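# Six arms hang a marquee roof on its post spikes

## Task

Place the marquee roof on the posts so that each post's spike passes fully through one corner eyelet, with the knobs facing upward and the centre of the roof sagging freely, touching nothing. Then open every gripper and withdraw the arms. It only counts if the roof stays seated once no robot supports it. Avoid moving, tilting or toppling anything else on the table. Arm bases in the scene frame (metres; heading in degrees, counter-clockwise from +x): arm1 x=+0.29 y=+0.65 z=+0.72 heading -102; arm2 x=-0.22 y=+0.65 z=+0.72 heading -85; arm3 x=-0.31 y=-0.65 z=+0.72 heading +99; arm4 x=+0.24 y=-0.65 z=+0.72 heading +83; arm5 x=-0.70 y=-0.07 z=+0.72 heading +8; arm6 x=+0.70 y=+0.08 z=+0.72 heading +166.

## Robot and tools

Setup: six identical i2rt Big YAM arms named arm1 to arm6 are mounted on the tabletop at the base positions listed in the task. Each has six revolute joints, a two-finger gripper and a wrist camera. With joints 1 and 6 at zero and the hand level and pointing ahead, the wrist camera rides above the hand, looking toward the fingertips. The hand can get roughly 1.0 m from the joint-1 axis. Two fixed room cameras also exist: cam_high and cam_low.

Frames: there is a single scene frame. Its origin is at floor level and +z is up. The hand point lies midway between the fingertips. The hand's z axis runs along the fingers, and the fingers open and close along its y axis. Each joint_1 heading is relative to that arm's own base direction, so work out each arm's geometry from its base heading.

execute_actions: arguments are actions and, optionally, cameras. actions is a list containing exactly one action object, or empty (an empty list only reports state and images). The action object is keyed by robot name ("arm1" ... "arm6"). Under each name there is one key, "joints", which maps joint names to absolute target values. These are not offsets. The joint keys are joint1_rad to joint6_rad, in radians, and gripper_m, the fingertip gap in metres. Any subset may be given. All listed motions start at once and may finish at different moments. Ranges: joint1_rad -2.879..2.879 (rotates the whole arm about its base, positive = counter-clockwise seen from above, 0 = along the base heading); joint2_rad 0..3.141 (shoulder; 0 = upper arm pointing back near horizontal, increasing lifts it up then forward); joint3_rad 0..3.019 (elbow; 0 = folded, increasing opens it); joint4_rad -1.692..1.57 (hand pitch, positive tips fingers up); joint5_rad -1.57..1.57 (hand yaw, positive toward the arm's right); joint6_rad -2.094..2.094 (hand roll, positive clockwise seen from behind); gripper_m 0..0.093. Completion tolerances are ±0.045, ±0.14, ±0.09, ±0.055, ±0.03, ±0.035 rad and ±0.003 m, in that order. Each finger pad can squeeze at roughly 50-62 N, and some grippers manage less. An unknown key or an out-of-range number causes the entire call to be rejected, and then nothing moves. Omitted joints or arms are not frozen; they may still be driving toward an earlier target. Joints move at differing speeds, so the hand can sweep a wide arc between postures. Plan clearances accordingly. cameras is a list of names from arm1_cam_wrist ... arm6_cam_wrist, cam_high, cam_low, or "all". Omitting it, passing null or passing ["all"] gives every camera, and [] gives none. The result lists images in the order shown on its "pictures" line.

wait: seconds (0 to 10). Commands nothing new and returns the same report as an empty action.

zoom_image: camera (one camera name) and region [x0, y0, x1, y1] in pixels of that camera's most recent full image, with the origin at the top left. The region can be at most 504x504. It gives an enlarged view.

finished_scene: scene, the integer number of the current scene. It ends that scene for good after the last command has been held, and its result states success and gives the following task. Replying without any tool call also ends things, so always end with a call.

Reading results: joint_positions gives the current angles. joint_status says how each commanded motion of the last accepted action ended. "off_target" means the joint stopped away from its goal and may still be pushing. After "contact_stop" or "time_out" the joint normally holds where it stopped. A timed-out joint may instead keep pushing toward a target close by, and this is reported under on_its_own. "joint command not followed" (often followed by a "cause:" line) means a safety check blocked that arm's joint targets, usually to avoid self- or arm-arm collision. The gripper part still runs, and the blocked joints read "not_followed". The arm may retry those targets with later actions until they become valid. on_its_own lists uncommanded behaviour, and "held at" there is a target, not the current position. To relieve a pushing joint, command it to its reported position. Tiny target changes may produce no motion. Loaded joints sag. Joint torques are the raw drive outputs in joint order (no gripper). They are offset, scaled per unit and noisy, they are nonzero even with no load, and friction can mimic or hide contact. Treat them as rough hints only.

Heat: holding loads or pushing warms motors. A MOTOR HOT line appears from 85 °C. At 100 °C the arm's motors and gripper go limp until they cool (an OVER-TEMPERATURE FAULT, reported as limit_stop_at_motor_heat), and it drops whatever it holds. If that happens, resend the targets. Some heat carries into later scenes. While you deliberate, the robots keep their last command, so avoid leaving arms straining.

Avoid: any hard press between two robots. This fails and ends the run, and even a hard hit may. The collision check can react too late and ignores fingers, gripper housings and wrist cameras. No state line reports robot-robot contact. Also avoid knocking rigid objects off the work area (a failure), disturbing unrelated items, dropping or slamming the roof, and sustained heavy pushing. A loose object may occasionally get nudged by an outside push. Arms do not wait for one another. Finish by opening the grippers and retracting all arms so the roof rests only on the spikes.

Each tool is called after "Emit:" by a JSON object that holds its "op" and its "data".

## Session

I'll start by looking at the scene.

Emit:
{"op": "execute_actions", "data": {"actions": []}}

Scene clock: 0.00 s.
Joint torques (N m, as the arm reports them, + toward a larger angle): no reading
Motor temperatures (°C, as the motors report them): arm1=[27 25 28 28 26 26] | arm2=[25 26 28 29 26 27] | arm3=[28 28 26 28 28 26] | arm4=[27 28 27 26 26 26] | arm5=[28 28 26 28 27 26] | arm6=[25 25 27 25 24 28]
arm1.joint_positions: joint1_rad=+0.249 joint2_rad=+0.429 joint3_rad=+0.567 joint4_rad=-1.266 joint5_rad=+0.197 joint6_rad=-0.409 gripper_m=+0.095
arm1.joint_status: not commanded
arm1.hand: x=+0.2647 y=+0.4609 z=+0.9221 quat_wxyz=(-0.044, -0.533, -0.811, +0.236) (m; scene frame)
arm2.joint_positions: joint1_rad=-0.343 joint2_rad=+0.515 joint3_rad=+0.409 joint4_rad=-0.990 joint5_rad=-0.262 joint6_rad=+0.310 gripper_m=+0.094
arm2.joint_status: not commanded
arm2.hand: x=-0.2375 y=+0.4302 z=+0.9255 quat_wxyz=(-0.258, -0.835, -0.482, +0.063) (m; scene frame)
arm3.joint_positions: joint1_rad=+0.101 joint2_rad=+0.343 joint3_rad=+0.638 joint4_rad=-1.406 joint5_rad=+0.303 joint6_rad=+0.498 gripper_m=+0.094
arm3.joint_status: not commanded
arm3.hand: x=-0.2963 y=-0.4826 z=+0.9495 quat_wxyz=(-0.226, +0.558, -0.786, -0.145) (m; scene frame)
arm4.joint_positions: joint1_rad=-0.211 joint2_rad=+0.459 joint3_rad=+0.495 joint4_rad=-1.093 joint5_rad=-0.156 joint6_rad=-0.547 gripper_m=+0.095
arm4.joint_status: not commanded
arm4.hand: x=+0.2969 y=-0.4399 z=+0.9773 quat_wxyz=(-0.211, +0.748, -0.611, -0.151) (m; scene frame)
arm5.joint_positions: joint1_rad=+0.411 joint2_rad=+0.402 joint3_rad=+0.610 joint4_rad=-1.296 joint5_rad=+0.117 joint6_rad=+0.236 gripper_m=+0.094
arm5.joint_status: not commanded
arm5.hand: x=-0.5254 y=-0.0014 z=+0.9762 quat_wxyz=(-0.243, +0.112, -0.963, -0.041) (m; scene frame)
arm6.joint_positions: joint1_rad=-0.317 joint2_rad=+0.491 joint3_rad=+0.439 joint4_rad=-1.047 joint5_rad=-0.297 joint6_rad=-0.216 gripper_m=+0.094
arm6.joint_status: not commanded
arm6.hand: x=+0.4974 y=+0.1511 z=+0.8604 quat_wxyz=(+0.046, +0.952, -0.135, -0.272) (m; scene frame)
pictures: arm1_cam_wrist, arm2_cam_wrist, arm3_cam_wrist, arm4_cam_wrist, arm5_cam_wrist, arm6_cam_wrist, cam_high, cam_low
Images, in order (width x height): arm1_cam_wrist 504x504, arm2_cam_wrist 504x504, arm3_cam_wrist 504x504, arm4_cam_wrist 504x504, arm5_cam_wrist 504x504, arm6_cam_wrist 504x504, cam_high 896x504, cam_low 896x504.

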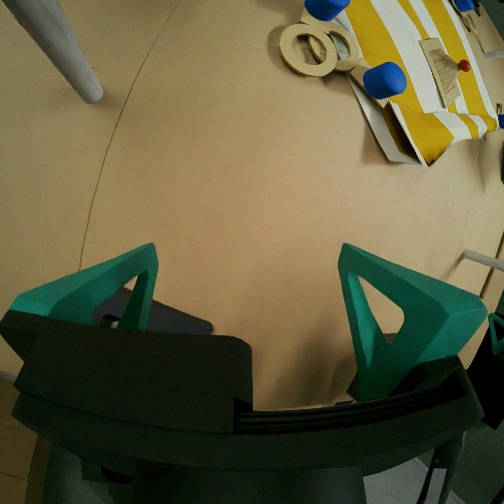

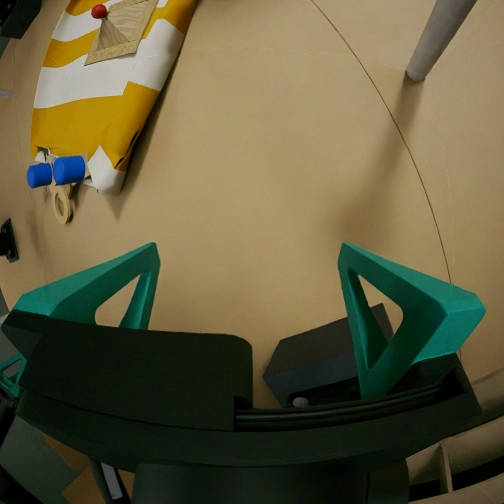

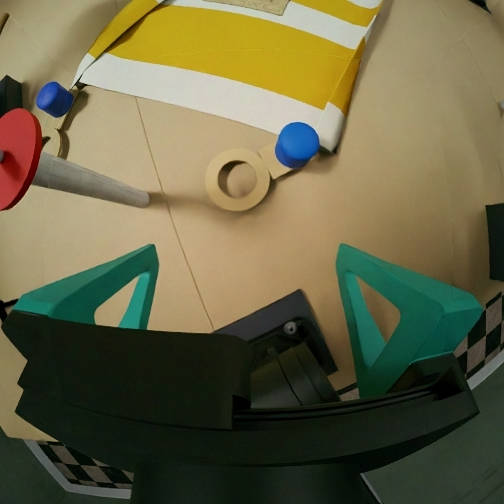

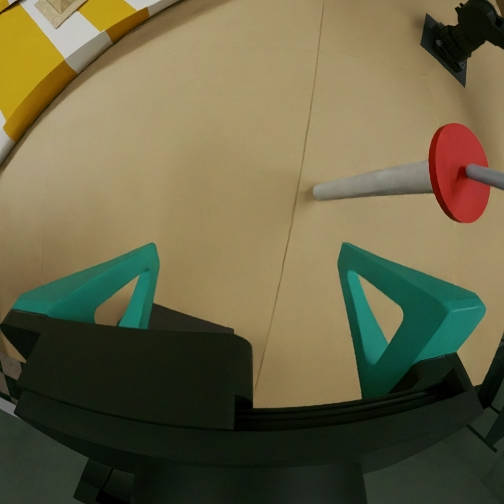

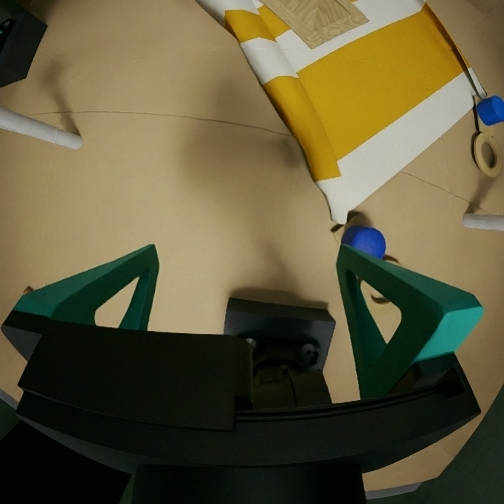

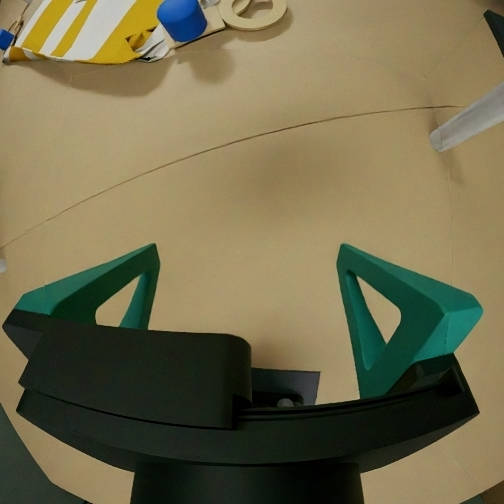

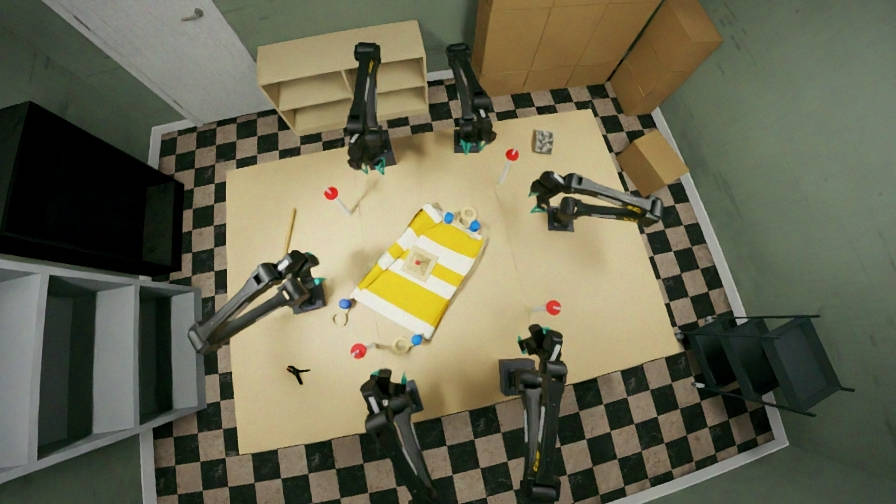

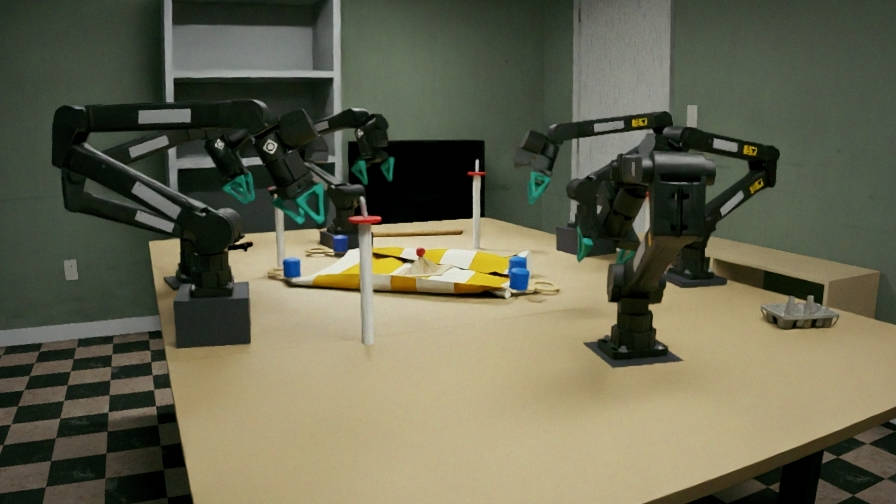

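Emit:
{"op": "zoom_image", "data": {"camera": "cam_high", "region": [260, 130, 600, 420]}}

Emit:
{"op": "zoom_image", "data": {"camera": "cam_low", "region": [200, 140, 680, 380]}}

Region (260, 130, 600, 420) of cam_high's 896x504 image, scaled by 1.482, with more detail than that image has; it fills the top 430 rows of this view, and the rest is white.

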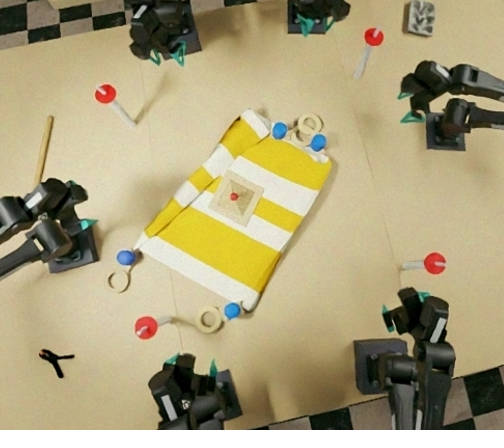

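Region (200, 140, 680, 380) of cam_low's 896x504 image, scaled by 1.050, with more detail than that image has.

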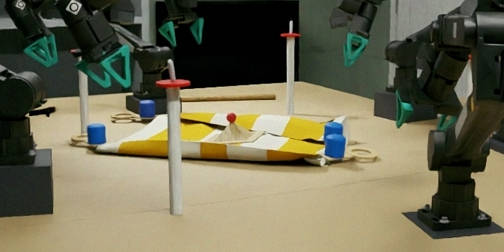

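Emit:
{"op": "zoom_image", "data": {"camera": "cam_high", "region": [400, 160, 520, 280]}}

Emit:
{"op": "zoom_image", "data": {"camera": "cam_high", "region": [320, 260, 450, 390]}}

Emit:
{"op": "zoom_image", "data": {"camera": "cam_low", "region": [440, 220, 600, 320]}}

Emit:
{"op": "zoom_image", "data": {"camera": "cam_low", "region": [250, 180, 450, 350]}}

Region (400, 160, 520, 280) of cam_high's 896x504 image, scaled by 4.200, with more detail than that image has.

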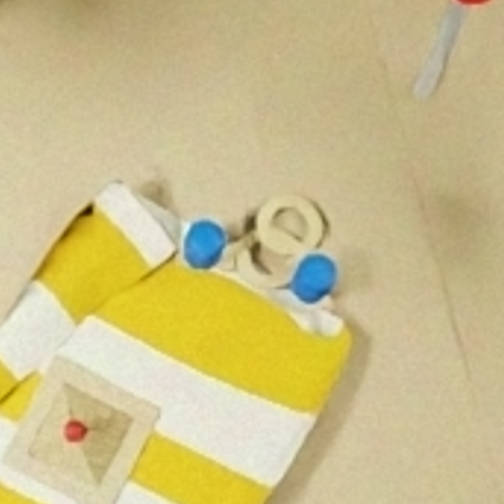

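Region (320, 260, 450, 390) of cam_high's 896x504 image, scaled by 3.877, with more detail than that image has.

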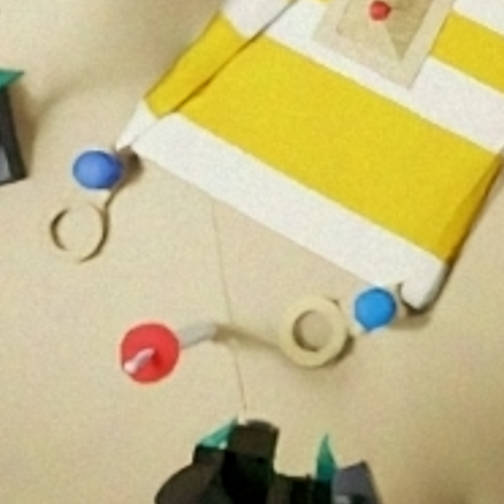

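Region (440, 220, 600, 320) of cam_low's 896x504 image, scaled by 3.150, with more detail than that image has; it fills the top 315 rows of this view, and the rest is white.

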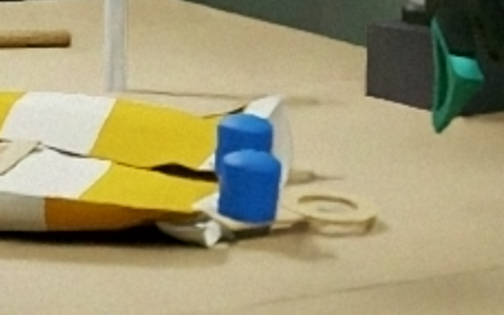

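Region (250, 180, 450, 350) of cam_low's 896x504 image, scaled by 2.520, with more detail than that image has; it fills the top 428 rows of this view, and the rest is white.

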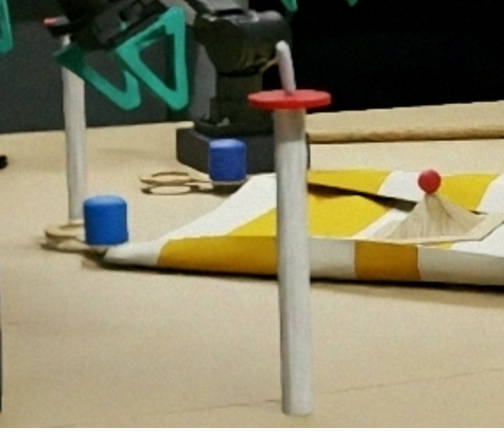

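Emit:
{"op": "zoom_image", "data": {"camera": "arm1_cam_wrist", "region": [260, 0, 460, 180]}}

Emit:
{"op": "zoom_image", "data": {"camera": "arm6_cam_wrist", "region": [100, 0, 320, 100]}}

Emit:
{"op": "zoom_image", "data": {"camera": "arm2_cam_wrist", "region": [0, 80, 200, 260]}}

Region (260, 0, 460, 180) of arm1_cam_wrist's 504x504 image, scaled by 2.520, with more detail than that image has; it fills the top 454 rows of this view, and the rest is white.

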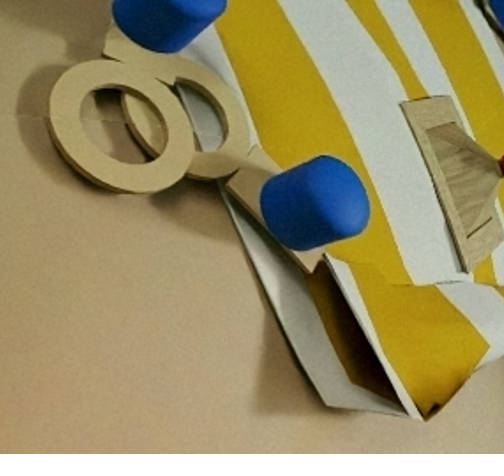

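Region (100, 0, 320, 100) of arm6_cam_wrist's 504x504 image, scaled by 2.291, with more detail than that image has; it fills the top 229 rows of this view, and the rest is white.

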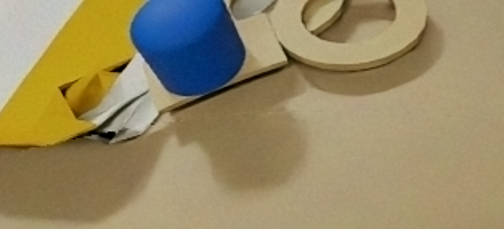

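Region (0, 80, 200, 260) of arm2_cam_wrist's 504x504 image, scaled by 2.520, with more detail than that image has; it fills the top 454 rows of this view, and the rest is white.

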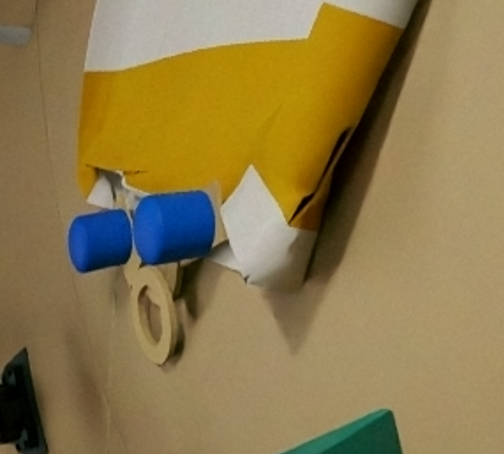

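Emit:
{"op": "execute_actions", "data": {"actions": [{"arm1":{"joints":{"joint1_rad":-0.136,"joint2_rad":1.2,"joint3_rad":1.2,"joint4_rad":-1.5,"joint5_rad":0,"joint6_rad":0}},"arm6":{"joints":{"joint1_rad":0.13,"joint2_rad":1.2,"joint3_rad":1.0,"joint4_rad":-1.37,"joint5_rad":0,"joint6_rad":0}},"arm5":{"joints":{"joint1_rad":-0.675,"joint2_rad":0.8,"joint3_rad":0.7,"joint4_rad":-1.47,"joint5_rad":0,"joint6_rad":0}},"arm3":{"joints":{"joint1_rad":-0.656,"joint2_rad":0.9,"joint3_rad":0.8,"joint4_rad":-1.47,"joint5_rad":0,"joint6_rad":0}},"arm2":{"joints":{"joint1_rad":-0.683,"joint2_rad":1.2,"joint3_rad":1.5,"joint4_rad":-1.65,"joint5_rad":0,"joint6_rad":0}},"arm4":{"joints":{"joint1_rad":-0.466,"joint2_rad":1.3,"joint3_rad":1.5,"joint4_rad":-1.65,"joint5_rad":0,"joint6_rad":0}}}]}}

Scene clock: 102.70 s.
Joint torques (N m, as the arm reports them, + toward a larger angle): arm1=[-1.73 -7.48 14.83  0.17 -0.17  0.16] | arm2=[-2.26 -5.58 13.56  0.02  0.09  0.05] | arm3=[ 0.89 -2.66 10.98  0.1  -0.25 -0.03] | arm4=[ -1.96 -10.13  10.83   0.27   0.17   0.25] | arm5=[-0.41 -0.58 12.92  0.   -0.14 -0.14] | arm6=[-0.96 -7.77 13.59 -0.41  0.03  0.06]
Motor temperatures (°C, as the motors report them): arm1=[27 25 38 28 26 26] | arm2=[25 26 38 29 26 27] | arm3=[28 28 34 28 28 26] | arm4=[27 28 35 26 26 26] | arm5=[28 28 34 28 27 26] | arm6=[25 25 35 25 24 28]
arm1.joint_positions: joint1_rad=-0.126 joint2_rad=+1.202 joint3_rad=+1.148 joint4_rad=-1.490 joint5_rad=+0.003 joint6_rad=-0.013 gripper_m=+0.095
arm1.joint_status: all done
arm1.hand: x=+0.1801 y=+0.3321 z=+0.9813 quat_wxyz=(-0.006, -0.810, -0.586, +0.014) (m; scene frame)
arm2.joint_positions: joint1_rad=-0.678 joint2_rad=+1.187 joint3_rad=+1.470 joint4_rad=-1.641 joint5_rad=-0.003 joint6_rad=+0.008 gripper_m=+0.094
arm2.joint_status: all done
arm2.hand: x=-0.4324 y=+0.3513 z=+1.1728 quat_wxyz=(-0.052, -0.884, -0.457, +0.085) (m; scene frame)
arm3.joint_positions: joint1_rad=-0.648 joint2_rad=+0.900 joint3_rad=+0.762 joint4_rad=-1.464 joint5_rad=+0.004 joint6_rad=+0.008 gripper_m=+0.094
arm3.joint_status: all done
arm3.hand: x=-0.2053 y=-0.4671 z=+0.9010 quat_wxyz=(+0.013, +0.500, -0.866, +0.011) (m; scene frame)
arm4.joint_positions: joint1_rad=-0.463 joint2_rad=+1.303 joint3_rad=+1.442 joint4_rad=-1.639 joint5_rad=-0.004 joint6_rad=-0.017 gripper_m=+0.095
arm4.joint_status: all done
arm4.hand: x=+0.4693 y=-0.3383 z=+1.1353 quat_wxyz=(-0.025, +0.458, -0.889, -0.014) (m; scene frame)
arm5.joint_positions: joint1_rad=-0.667 joint2_rad=+0.802 joint3_rad=+0.642 joint4_rad=-1.456 joint5_rad=+0.002 joint6_rad=+0.015 gripper_m=+0.094
arm5.joint_status: all done
arm5.hand: x=-0.5549 y=-0.1677 z=+0.9136 quat_wxyz=(+0.025, -0.292, -0.956, -0.013) (m; scene frame)
arm6.joint_positions: joint1_rad=+0.128 joint2_rad=+1.198 joint3_rad=+0.948 joint4_rad=-1.362 joint5_rad=-0.004 joint6_rad=-0.012 gripper_m=+0.094
arm6.joint_status: all done
arm6.hand: x=+0.3965 y=+0.1178 z=+0.8920 quat_wxyz=(+0.005, +0.998, -0.056, +0.018) (m; scene frame)
pictures: arm1_cam_wrist, arm2_cam_wrist, arm3_cam_wrist, arm4_cam_wrist, arm5_cam_wrist, arm6_cam_wrist, cam_high, cam_low
Images, in order (width x height): arm1_cam_wrist 504x504, arm2_cam_wrist 504x504, arm3_cam_wrist 504x504, arm4_cam_wrist 504x504, arm5_cam_wrist 504x504, arm6_cam_wrist 504x504, cam_high 896x504, cam_low 896x504.

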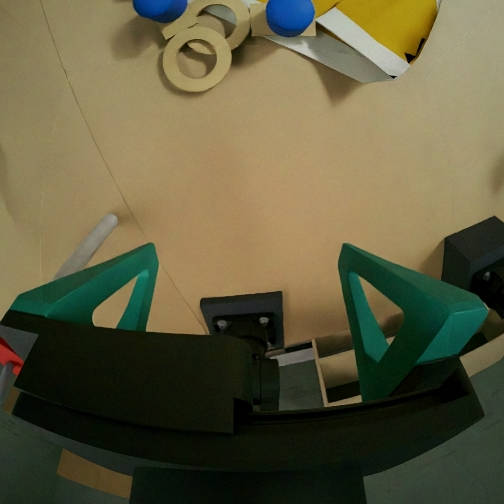

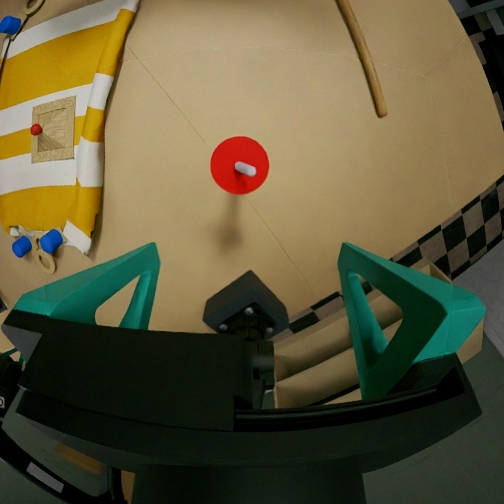

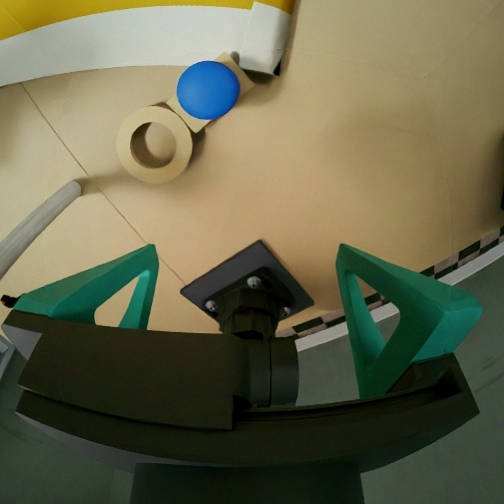

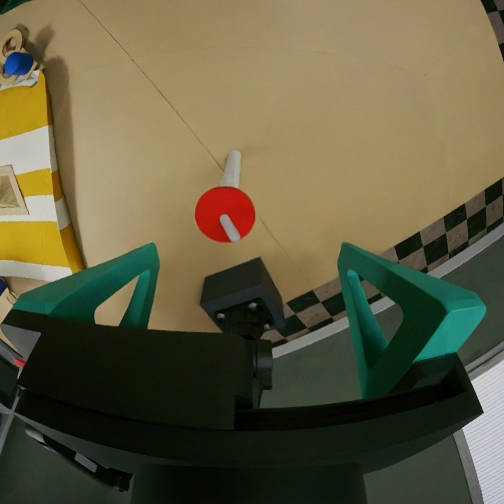

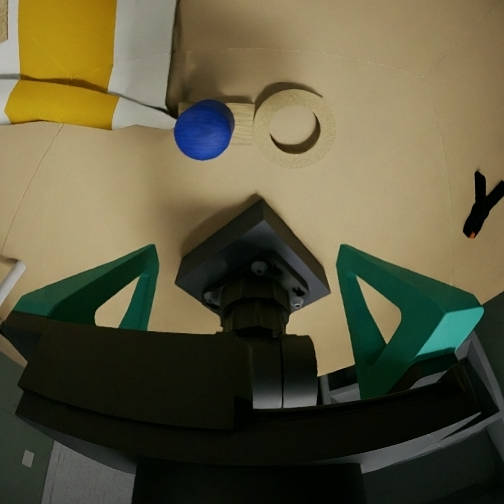

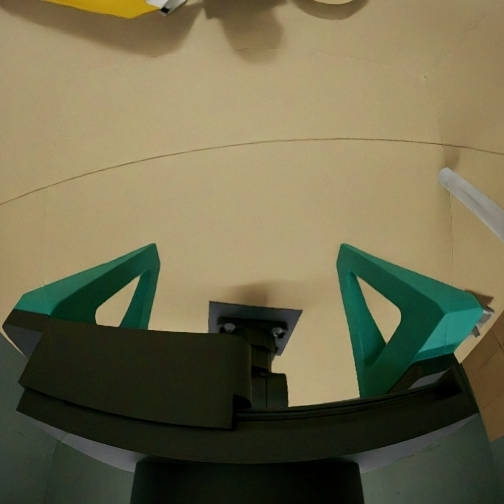

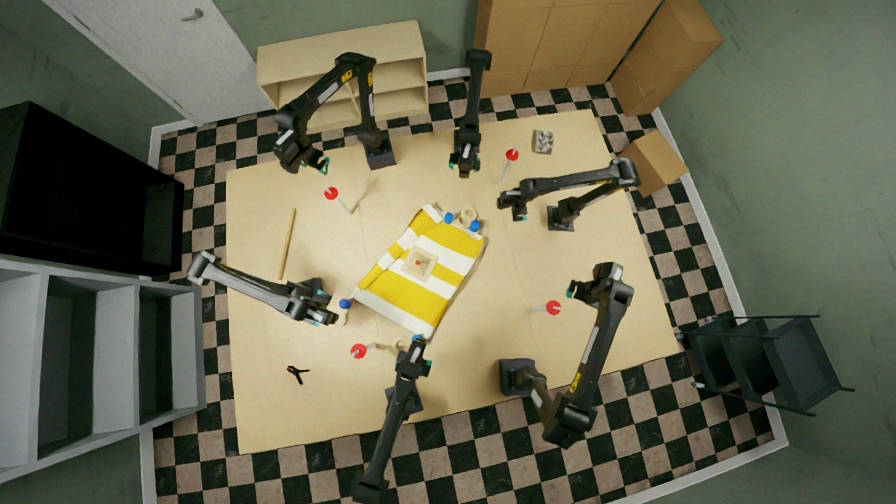

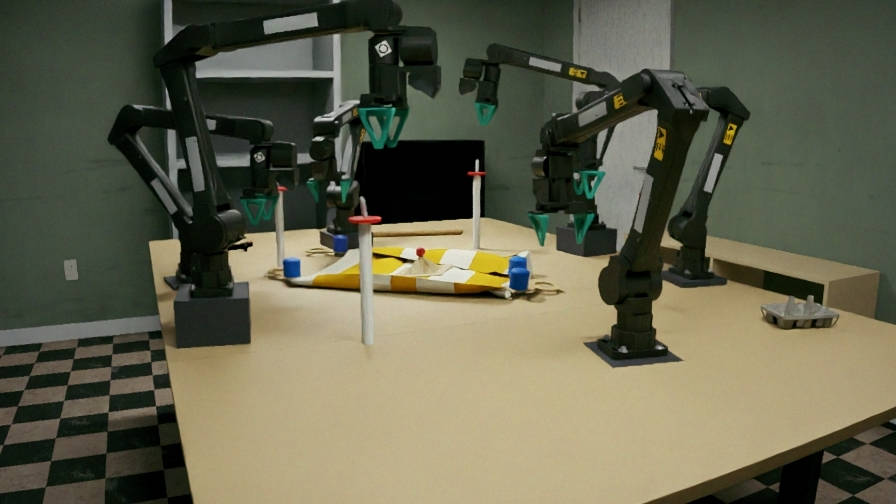

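Emit:
{"op": "execute_actions", "data": {"actions": [{"arm1":{"joints":{"joint1_rad":-0.36,"joint6_rad":-1.64}},"arm6":{"joints":{"joint1_rad":0.135,"joint2_rad":1.609,"joint3_rad":1.355,"joint4_rad":-1.275,"joint6_rad":-1.75}},"arm5":{"joints":{"joint1_rad":-0.445,"joint2_rad":0.889,"joint3_rad":0.615,"joint4_rad":-1.245,"joint6_rad":-1.36}},"arm3":{"joints":{"joint1_rad":-0.515,"joint2_rad":1.103,"joint3_rad":0.84,"joint4_rad":-1.275,"joint6_rad":-2.0}},"arm2":{"joints":{"joint1_rad":-0.64,"joint2_rad":1.335,"joint3_rad":1.42,"joint4_rad":-1.625}},"arm4":{"joints":{"joint1_rad":-0.383,"joint2_rad":1.21,"joint3_rad":1.30,"joint4_rad":-1.60}}}]}}

Scene clock: 225.07 s.
Joint torques (N m, as the arm reports them, + toward a larger angle): arm1=[-1.12 -7.09 14.78  0.11 -0.17 -0.07] | arm2=[-1.26 -9.93 11.64  0.23  0.06  0.05] | arm3=[ 1.81 -5.94 11.54  0.61 -0.28 -0.04] | arm4=[-2.03 -7.84  7.33  0.85  0.14  0.24] | arm5=[ 1.07 -1.29  8.23  1.45 -0.22 -0.12] | arm6=[ -0.45 -14.28  13.6   -0.04  -0.08  -0.21]
Motor temperatures (°C, as the motors report them): arm1=[27 26 44 28 26 27] | arm2=[25 27 41 29 26 27] | arm3=[28 28 37 28 28 26] | arm4=[27 29 38 26 26 26] | arm5=[28 28 38 28 27 26] | arm6=[25 26 38 25 24 28]
arm1.joint_positions: joint1_rad=-0.358 joint2_rad=+1.202 joint3_rad=+1.148 joint4_rad=-1.490 joint5_rad=+0.001 joint6_rad=-1.627 gripper_m=+0.095
arm1.joint_status: all done
arm1.hand: x=+0.1100 y=+0.3659 z=+0.9814 quat_wxyz=(+0.006, -0.251, -0.968, +0.014) (m; scene frame)
arm2.joint_positions: joint1_rad=-0.646 joint2_rad=+1.343 joint3_rad=+1.409 joint4_rad=-1.632 joint5_rad=-0.003 joint6_rad=+0.008 gripper_m=+0.094
arm2.joint_status: all done
arm2.hand: x=-0.4341 y=+0.3258 z=+1.0934 quat_wxyz=(-0.004, -0.881, -0.474, -0.007) (m; scene frame)
arm3.joint_positions: joint1_rad=-0.520 joint2_rad=+1.109 joint3_rad=+0.791 joint4_rad=-1.283 joint5_rad=+0.003 joint6_rad=-1.991 gripper_m=+0.094
arm3.joint_status: all done
arm3.hand: x=-0.2074 y=-0.4007 z=+0.8642 quat_wxyz=(+0.016, +1.000, +0.016, -0.005) (m; scene frame)
arm4.joint_positions: joint1_rad=-0.378 joint2_rad=+1.206 joint3_rad=+1.296 joint4_rad=-1.609 joint5_rad=-0.003 joint6_rad=-0.016 gripper_m=+0.095
arm4.joint_status: all done
arm4.hand: x=+0.4219 y=-0.3541 z=+1.1120 quat_wxyz=(-0.016, +0.495, -0.869, -0.010) (m; scene frame)
arm5.joint_positions: joint1_rad=-0.452 joint2_rad=+0.890 joint3_rad=+0.616 joint4_rad=-1.262 joint5_rad=+0.002 joint6_rad=-1.345 gripper_m=+0.094
arm5.joint_status: all done
arm5.hand: x=-0.5016 y=-0.1481 z=+0.8887 quat_wxyz=(-0.013, +0.471, -0.882, +0.006) (m; scene frame)
arm6.joint_positions: joint1_rad=+0.128 joint2_rad=+1.607 joint3_rad=+1.301 joint4_rad=-1.277 joint5_rad=-0.004 joint6_rad=-1.738 gripper_m=+0.094
arm6.joint_status: all done
arm6.hand: x=+0.2399 y=+0.1372 z=+0.8706 quat_wxyz=(+0.005, +0.692, +0.722, -0.001) (m; scene frame)
pictures: arm1_cam_wrist, arm2_cam_wrist, arm3_cam_wrist, arm4_cam_wrist, arm5_cam_wrist, arm6_cam_wrist, cam_high, cam_low
Images, in order (width x height): arm1_cam_wrist 504x504, arm2_cam_wrist 504x504, arm3_cam_wrist 504x504, arm4_cam_wrist 504x504, arm5_cam_wrist 504x504, arm6_cam_wrist 504x504, cam_high 896x504, cam_low 896x504.

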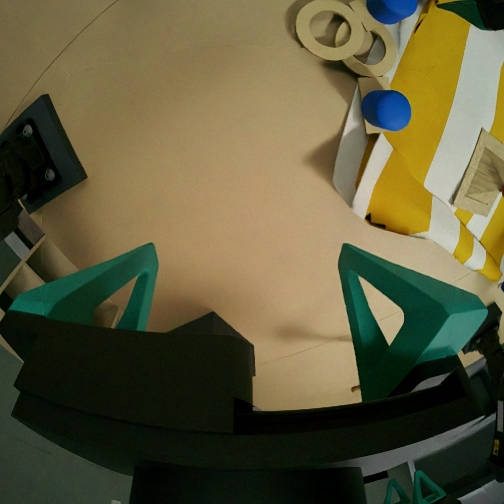

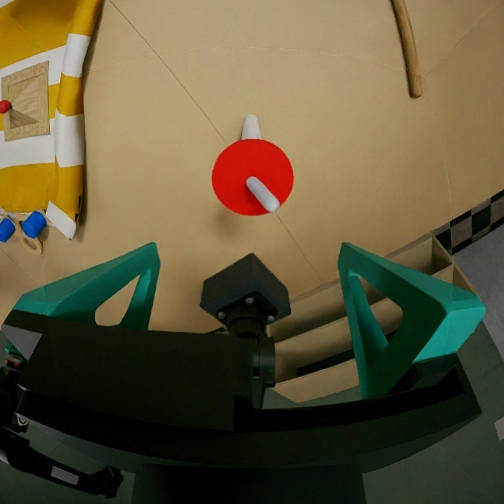

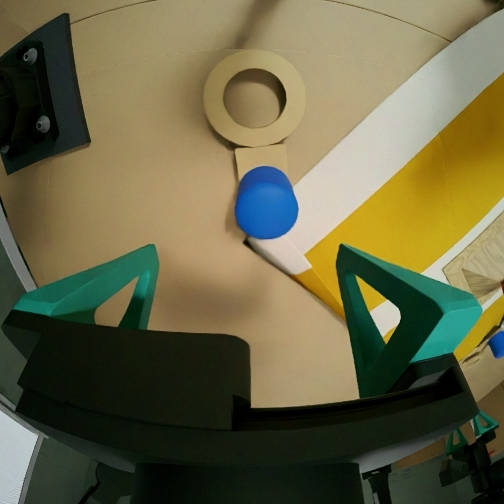

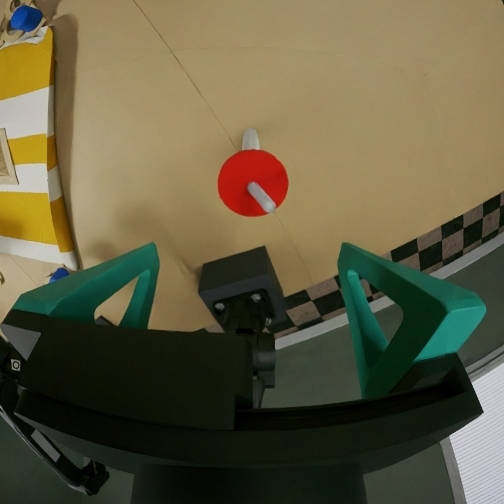

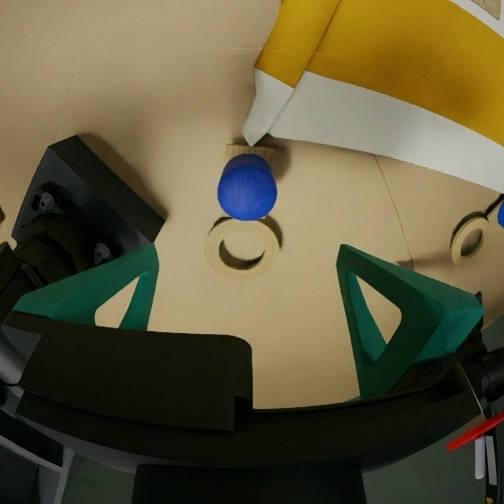

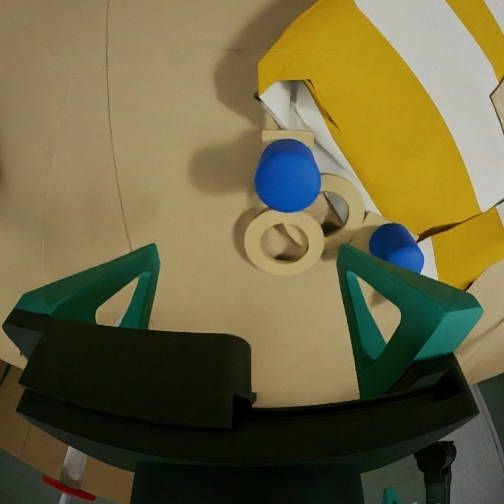

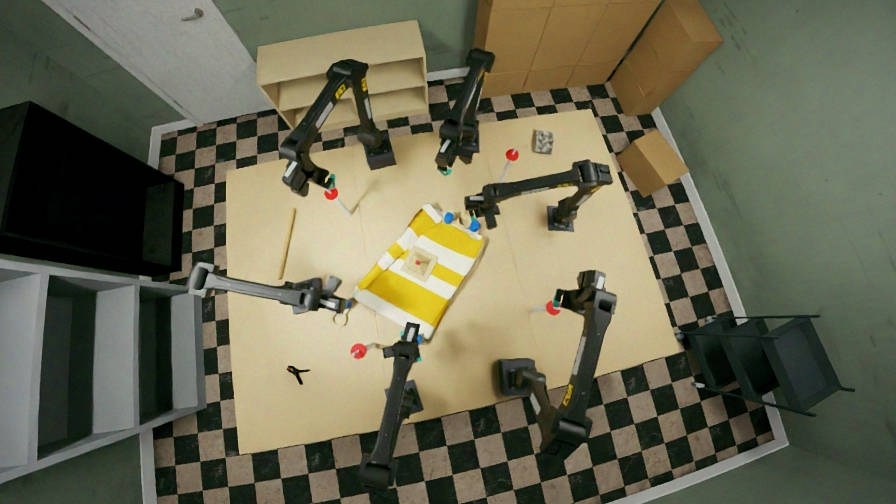

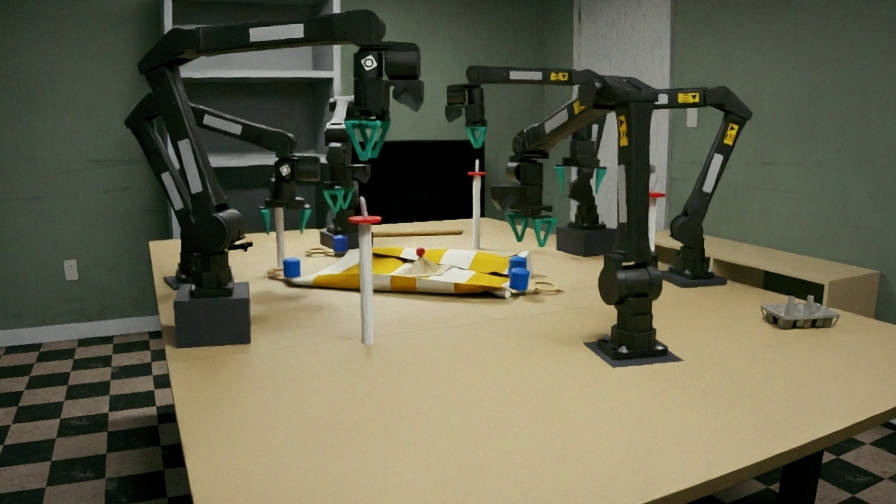

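Emit:
{"op": "execute_actions", "data": {"actions": [{"arm6":{"joints":{"joint1_rad":0.166,"joint2_rad":1.772,"joint3_rad":1.23,"joint4_rad":-1.012}},"arm5":{"joints":{"joint1_rad":-0.48,"joint2_rad":1.176,"joint3_rad":0.392,"joint4_rad":-0.77,"gripper_m":0.078}},"arm3":{"joints":{"joint1_rad":-0.543,"joint2_rad":1.283,"joint3_rad":0.625,"joint4_rad":-0.895}},"arm2":{"joints":{"joint6_rad":1.58}},"arm4":{"joints":{"joint6_rad":1.58}}}], "cameras": ["arm2_cam_wrist","arm3_cam_wrist","arm4_cam_wrist","arm5_cam_wrist","arm6_cam_wrist","cam_low"]}}

Scene clock: 274.37 s.
Joint torques (N m, as the arm reports them, + toward a larger angle): arm1=[-1.2  -7.16 14.76  0.18 -0.18 -0.06] | arm2=[-1.25 -9.89 11.51  0.14  0.16  0.22] | arm3=[ 0.66 -7.98  6.79  0.62 -0.28 -0.03] | arm4=[-2.01 -7.74  7.19  0.8   0.24  0.25] | arm5=[-0.45 -2.72  6.43  1.42 -0.29 -0.1 ] | arm6=[ -0.97 -17.54   9.28   0.24  -0.12  -0.22]
Motor temperatures (°C, as the motors report them): arm1=[27 26 45 28 26 27] | arm2=[25 28 40 29 26 27] | arm3=[28 28 38 28 28 26] | arm4=[27 29 36 26 26 26] | arm5=[28 28 35 28 27 26] | arm6=[25 27 39 25 24 28]
arm1.joint_positions: joint1_rad=-0.358 joint2_rad=+1.202 joint3_rad=+1.148 joint4_rad=-1.490 joint5_rad=+0.001 joint6_rad=-1.627 gripper_m=+0.095
arm1.joint_status: not commanded
arm1.hand: x=+0.1100 y=+0.3659 z=+0.9814 quat_wxyz=(+0.006, -0.251, -0.968, +0.014) (m; scene frame)
arm2.joint_positions: joint1_rad=-0.646 joint2_rad=+1.343 joint3_rad=+1.409 joint4_rad=-1.632 joint5_rad=-0.003 joint6_rad=+1.572 gripper_m=+0.094
arm2.joint_status: all done
arm2.hand: x=-0.4341 y=+0.3258 z=+1.0934 quat_wxyz=(+0.002, -0.959, +0.284, -0.008) (m; scene frame)
arm3.joint_positions: joint1_rad=-0.532 joint2_rad=+1.295 joint3_rad=+0.619 joint4_rad=-0.904 joint5_rad=+0.003 joint6_rad=-1.992 gripper_m=+0.094
arm3.joint_status: all done
arm3.hand: x=-0.2003 y=-0.3928 z=+0.7580 quat_wxyz=(+0.006, +1.000, +0.011, -0.001) (m; scene frame)
arm4.joint_positions: joint1_rad=-0.378 joint2_rad=+1.206 joint3_rad=+1.296 joint4_rad=-1.609 joint5_rad=-0.003 joint6_rad=+1.563 gripper_m=+0.095
arm4.joint_status: all done
arm4.hand: x=+0.4219 y=-0.3541 z=+1.1120 quat_wxyz=(-0.004, -0.268, -0.963, -0.019) (m; scene frame)
arm5.joint_positions: joint1_rad=-0.471 joint2_rad=+1.180 joint3_rad=+0.385 joint4_rad=-0.788 joint5_rad=+0.004 joint6_rad=-1.349 gripper_m=+0.078
arm5.joint_status: all done
arm5.hand: x=-0.5102 y=-0.1473 z=+0.7586 quat_wxyz=(+0.003, +0.465, -0.885, -0.010) (m; scene frame)
arm6.joint_positions: joint1_rad=+0.165 joint2_rad=+1.786 joint3_rad=+1.215 joint4_rad=-1.021 joint5_rad=-0.003 joint6_rad=-1.738 gripper_m=+0.094
arm6.joint_status: all done
arm6.hand: x=+0.2165 y=+0.1219 z=+0.7593 quat_wxyz=(+0.007, +0.678, +0.735, +0.002) (m; scene frame)
pictures: arm2_cam_wrist, arm3_cam_wrist, arm4_cam_wrist, arm5_cam_wrist, arm6_cam_wrist, cam_low
Images, in order (width x height): arm2_cam_wrist 504x504, arm3_cam_wrist 504x504, arm4_cam_wrist 504x504, arm5_cam_wrist 504x504, arm6_cam_wrist 504x504, cam_low 896x504.

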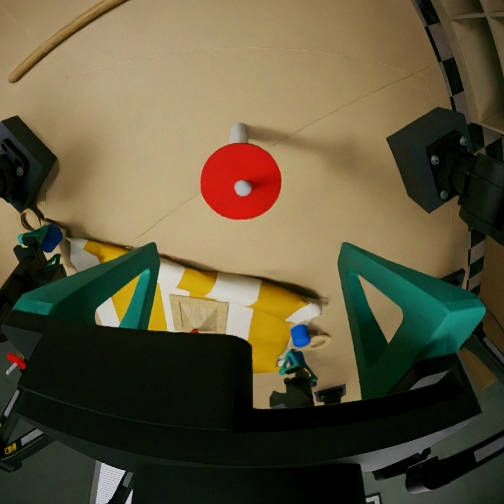

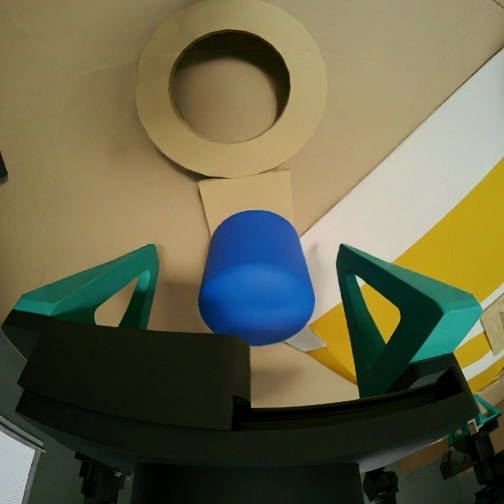

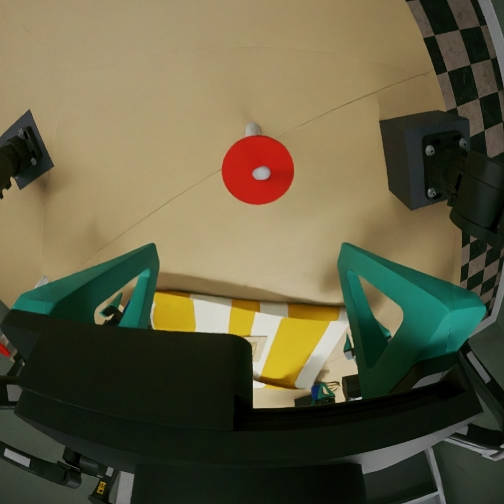

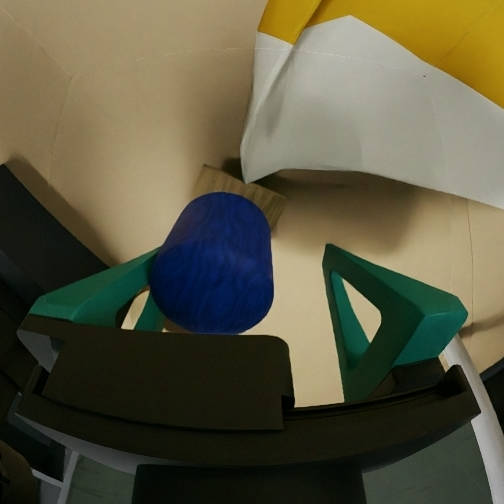

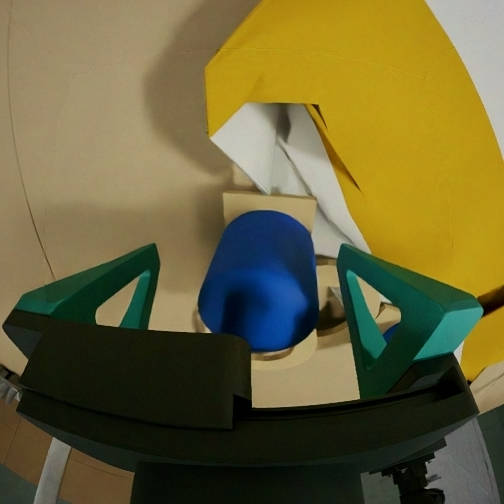

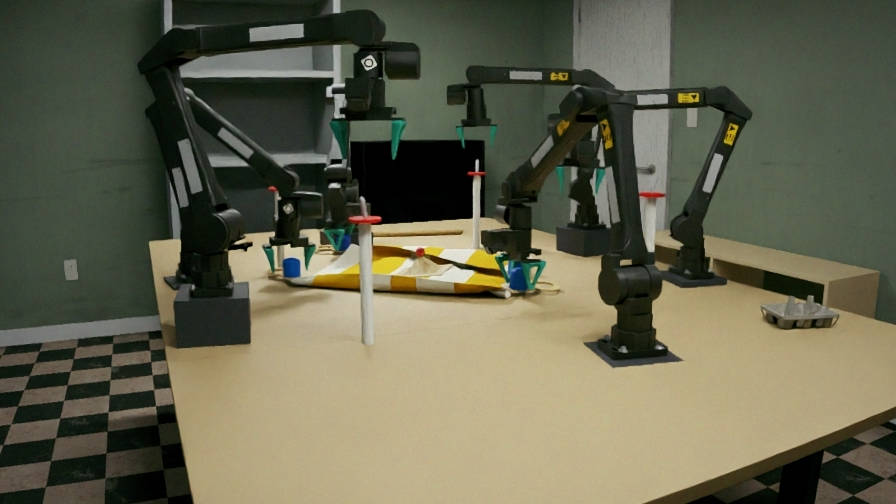

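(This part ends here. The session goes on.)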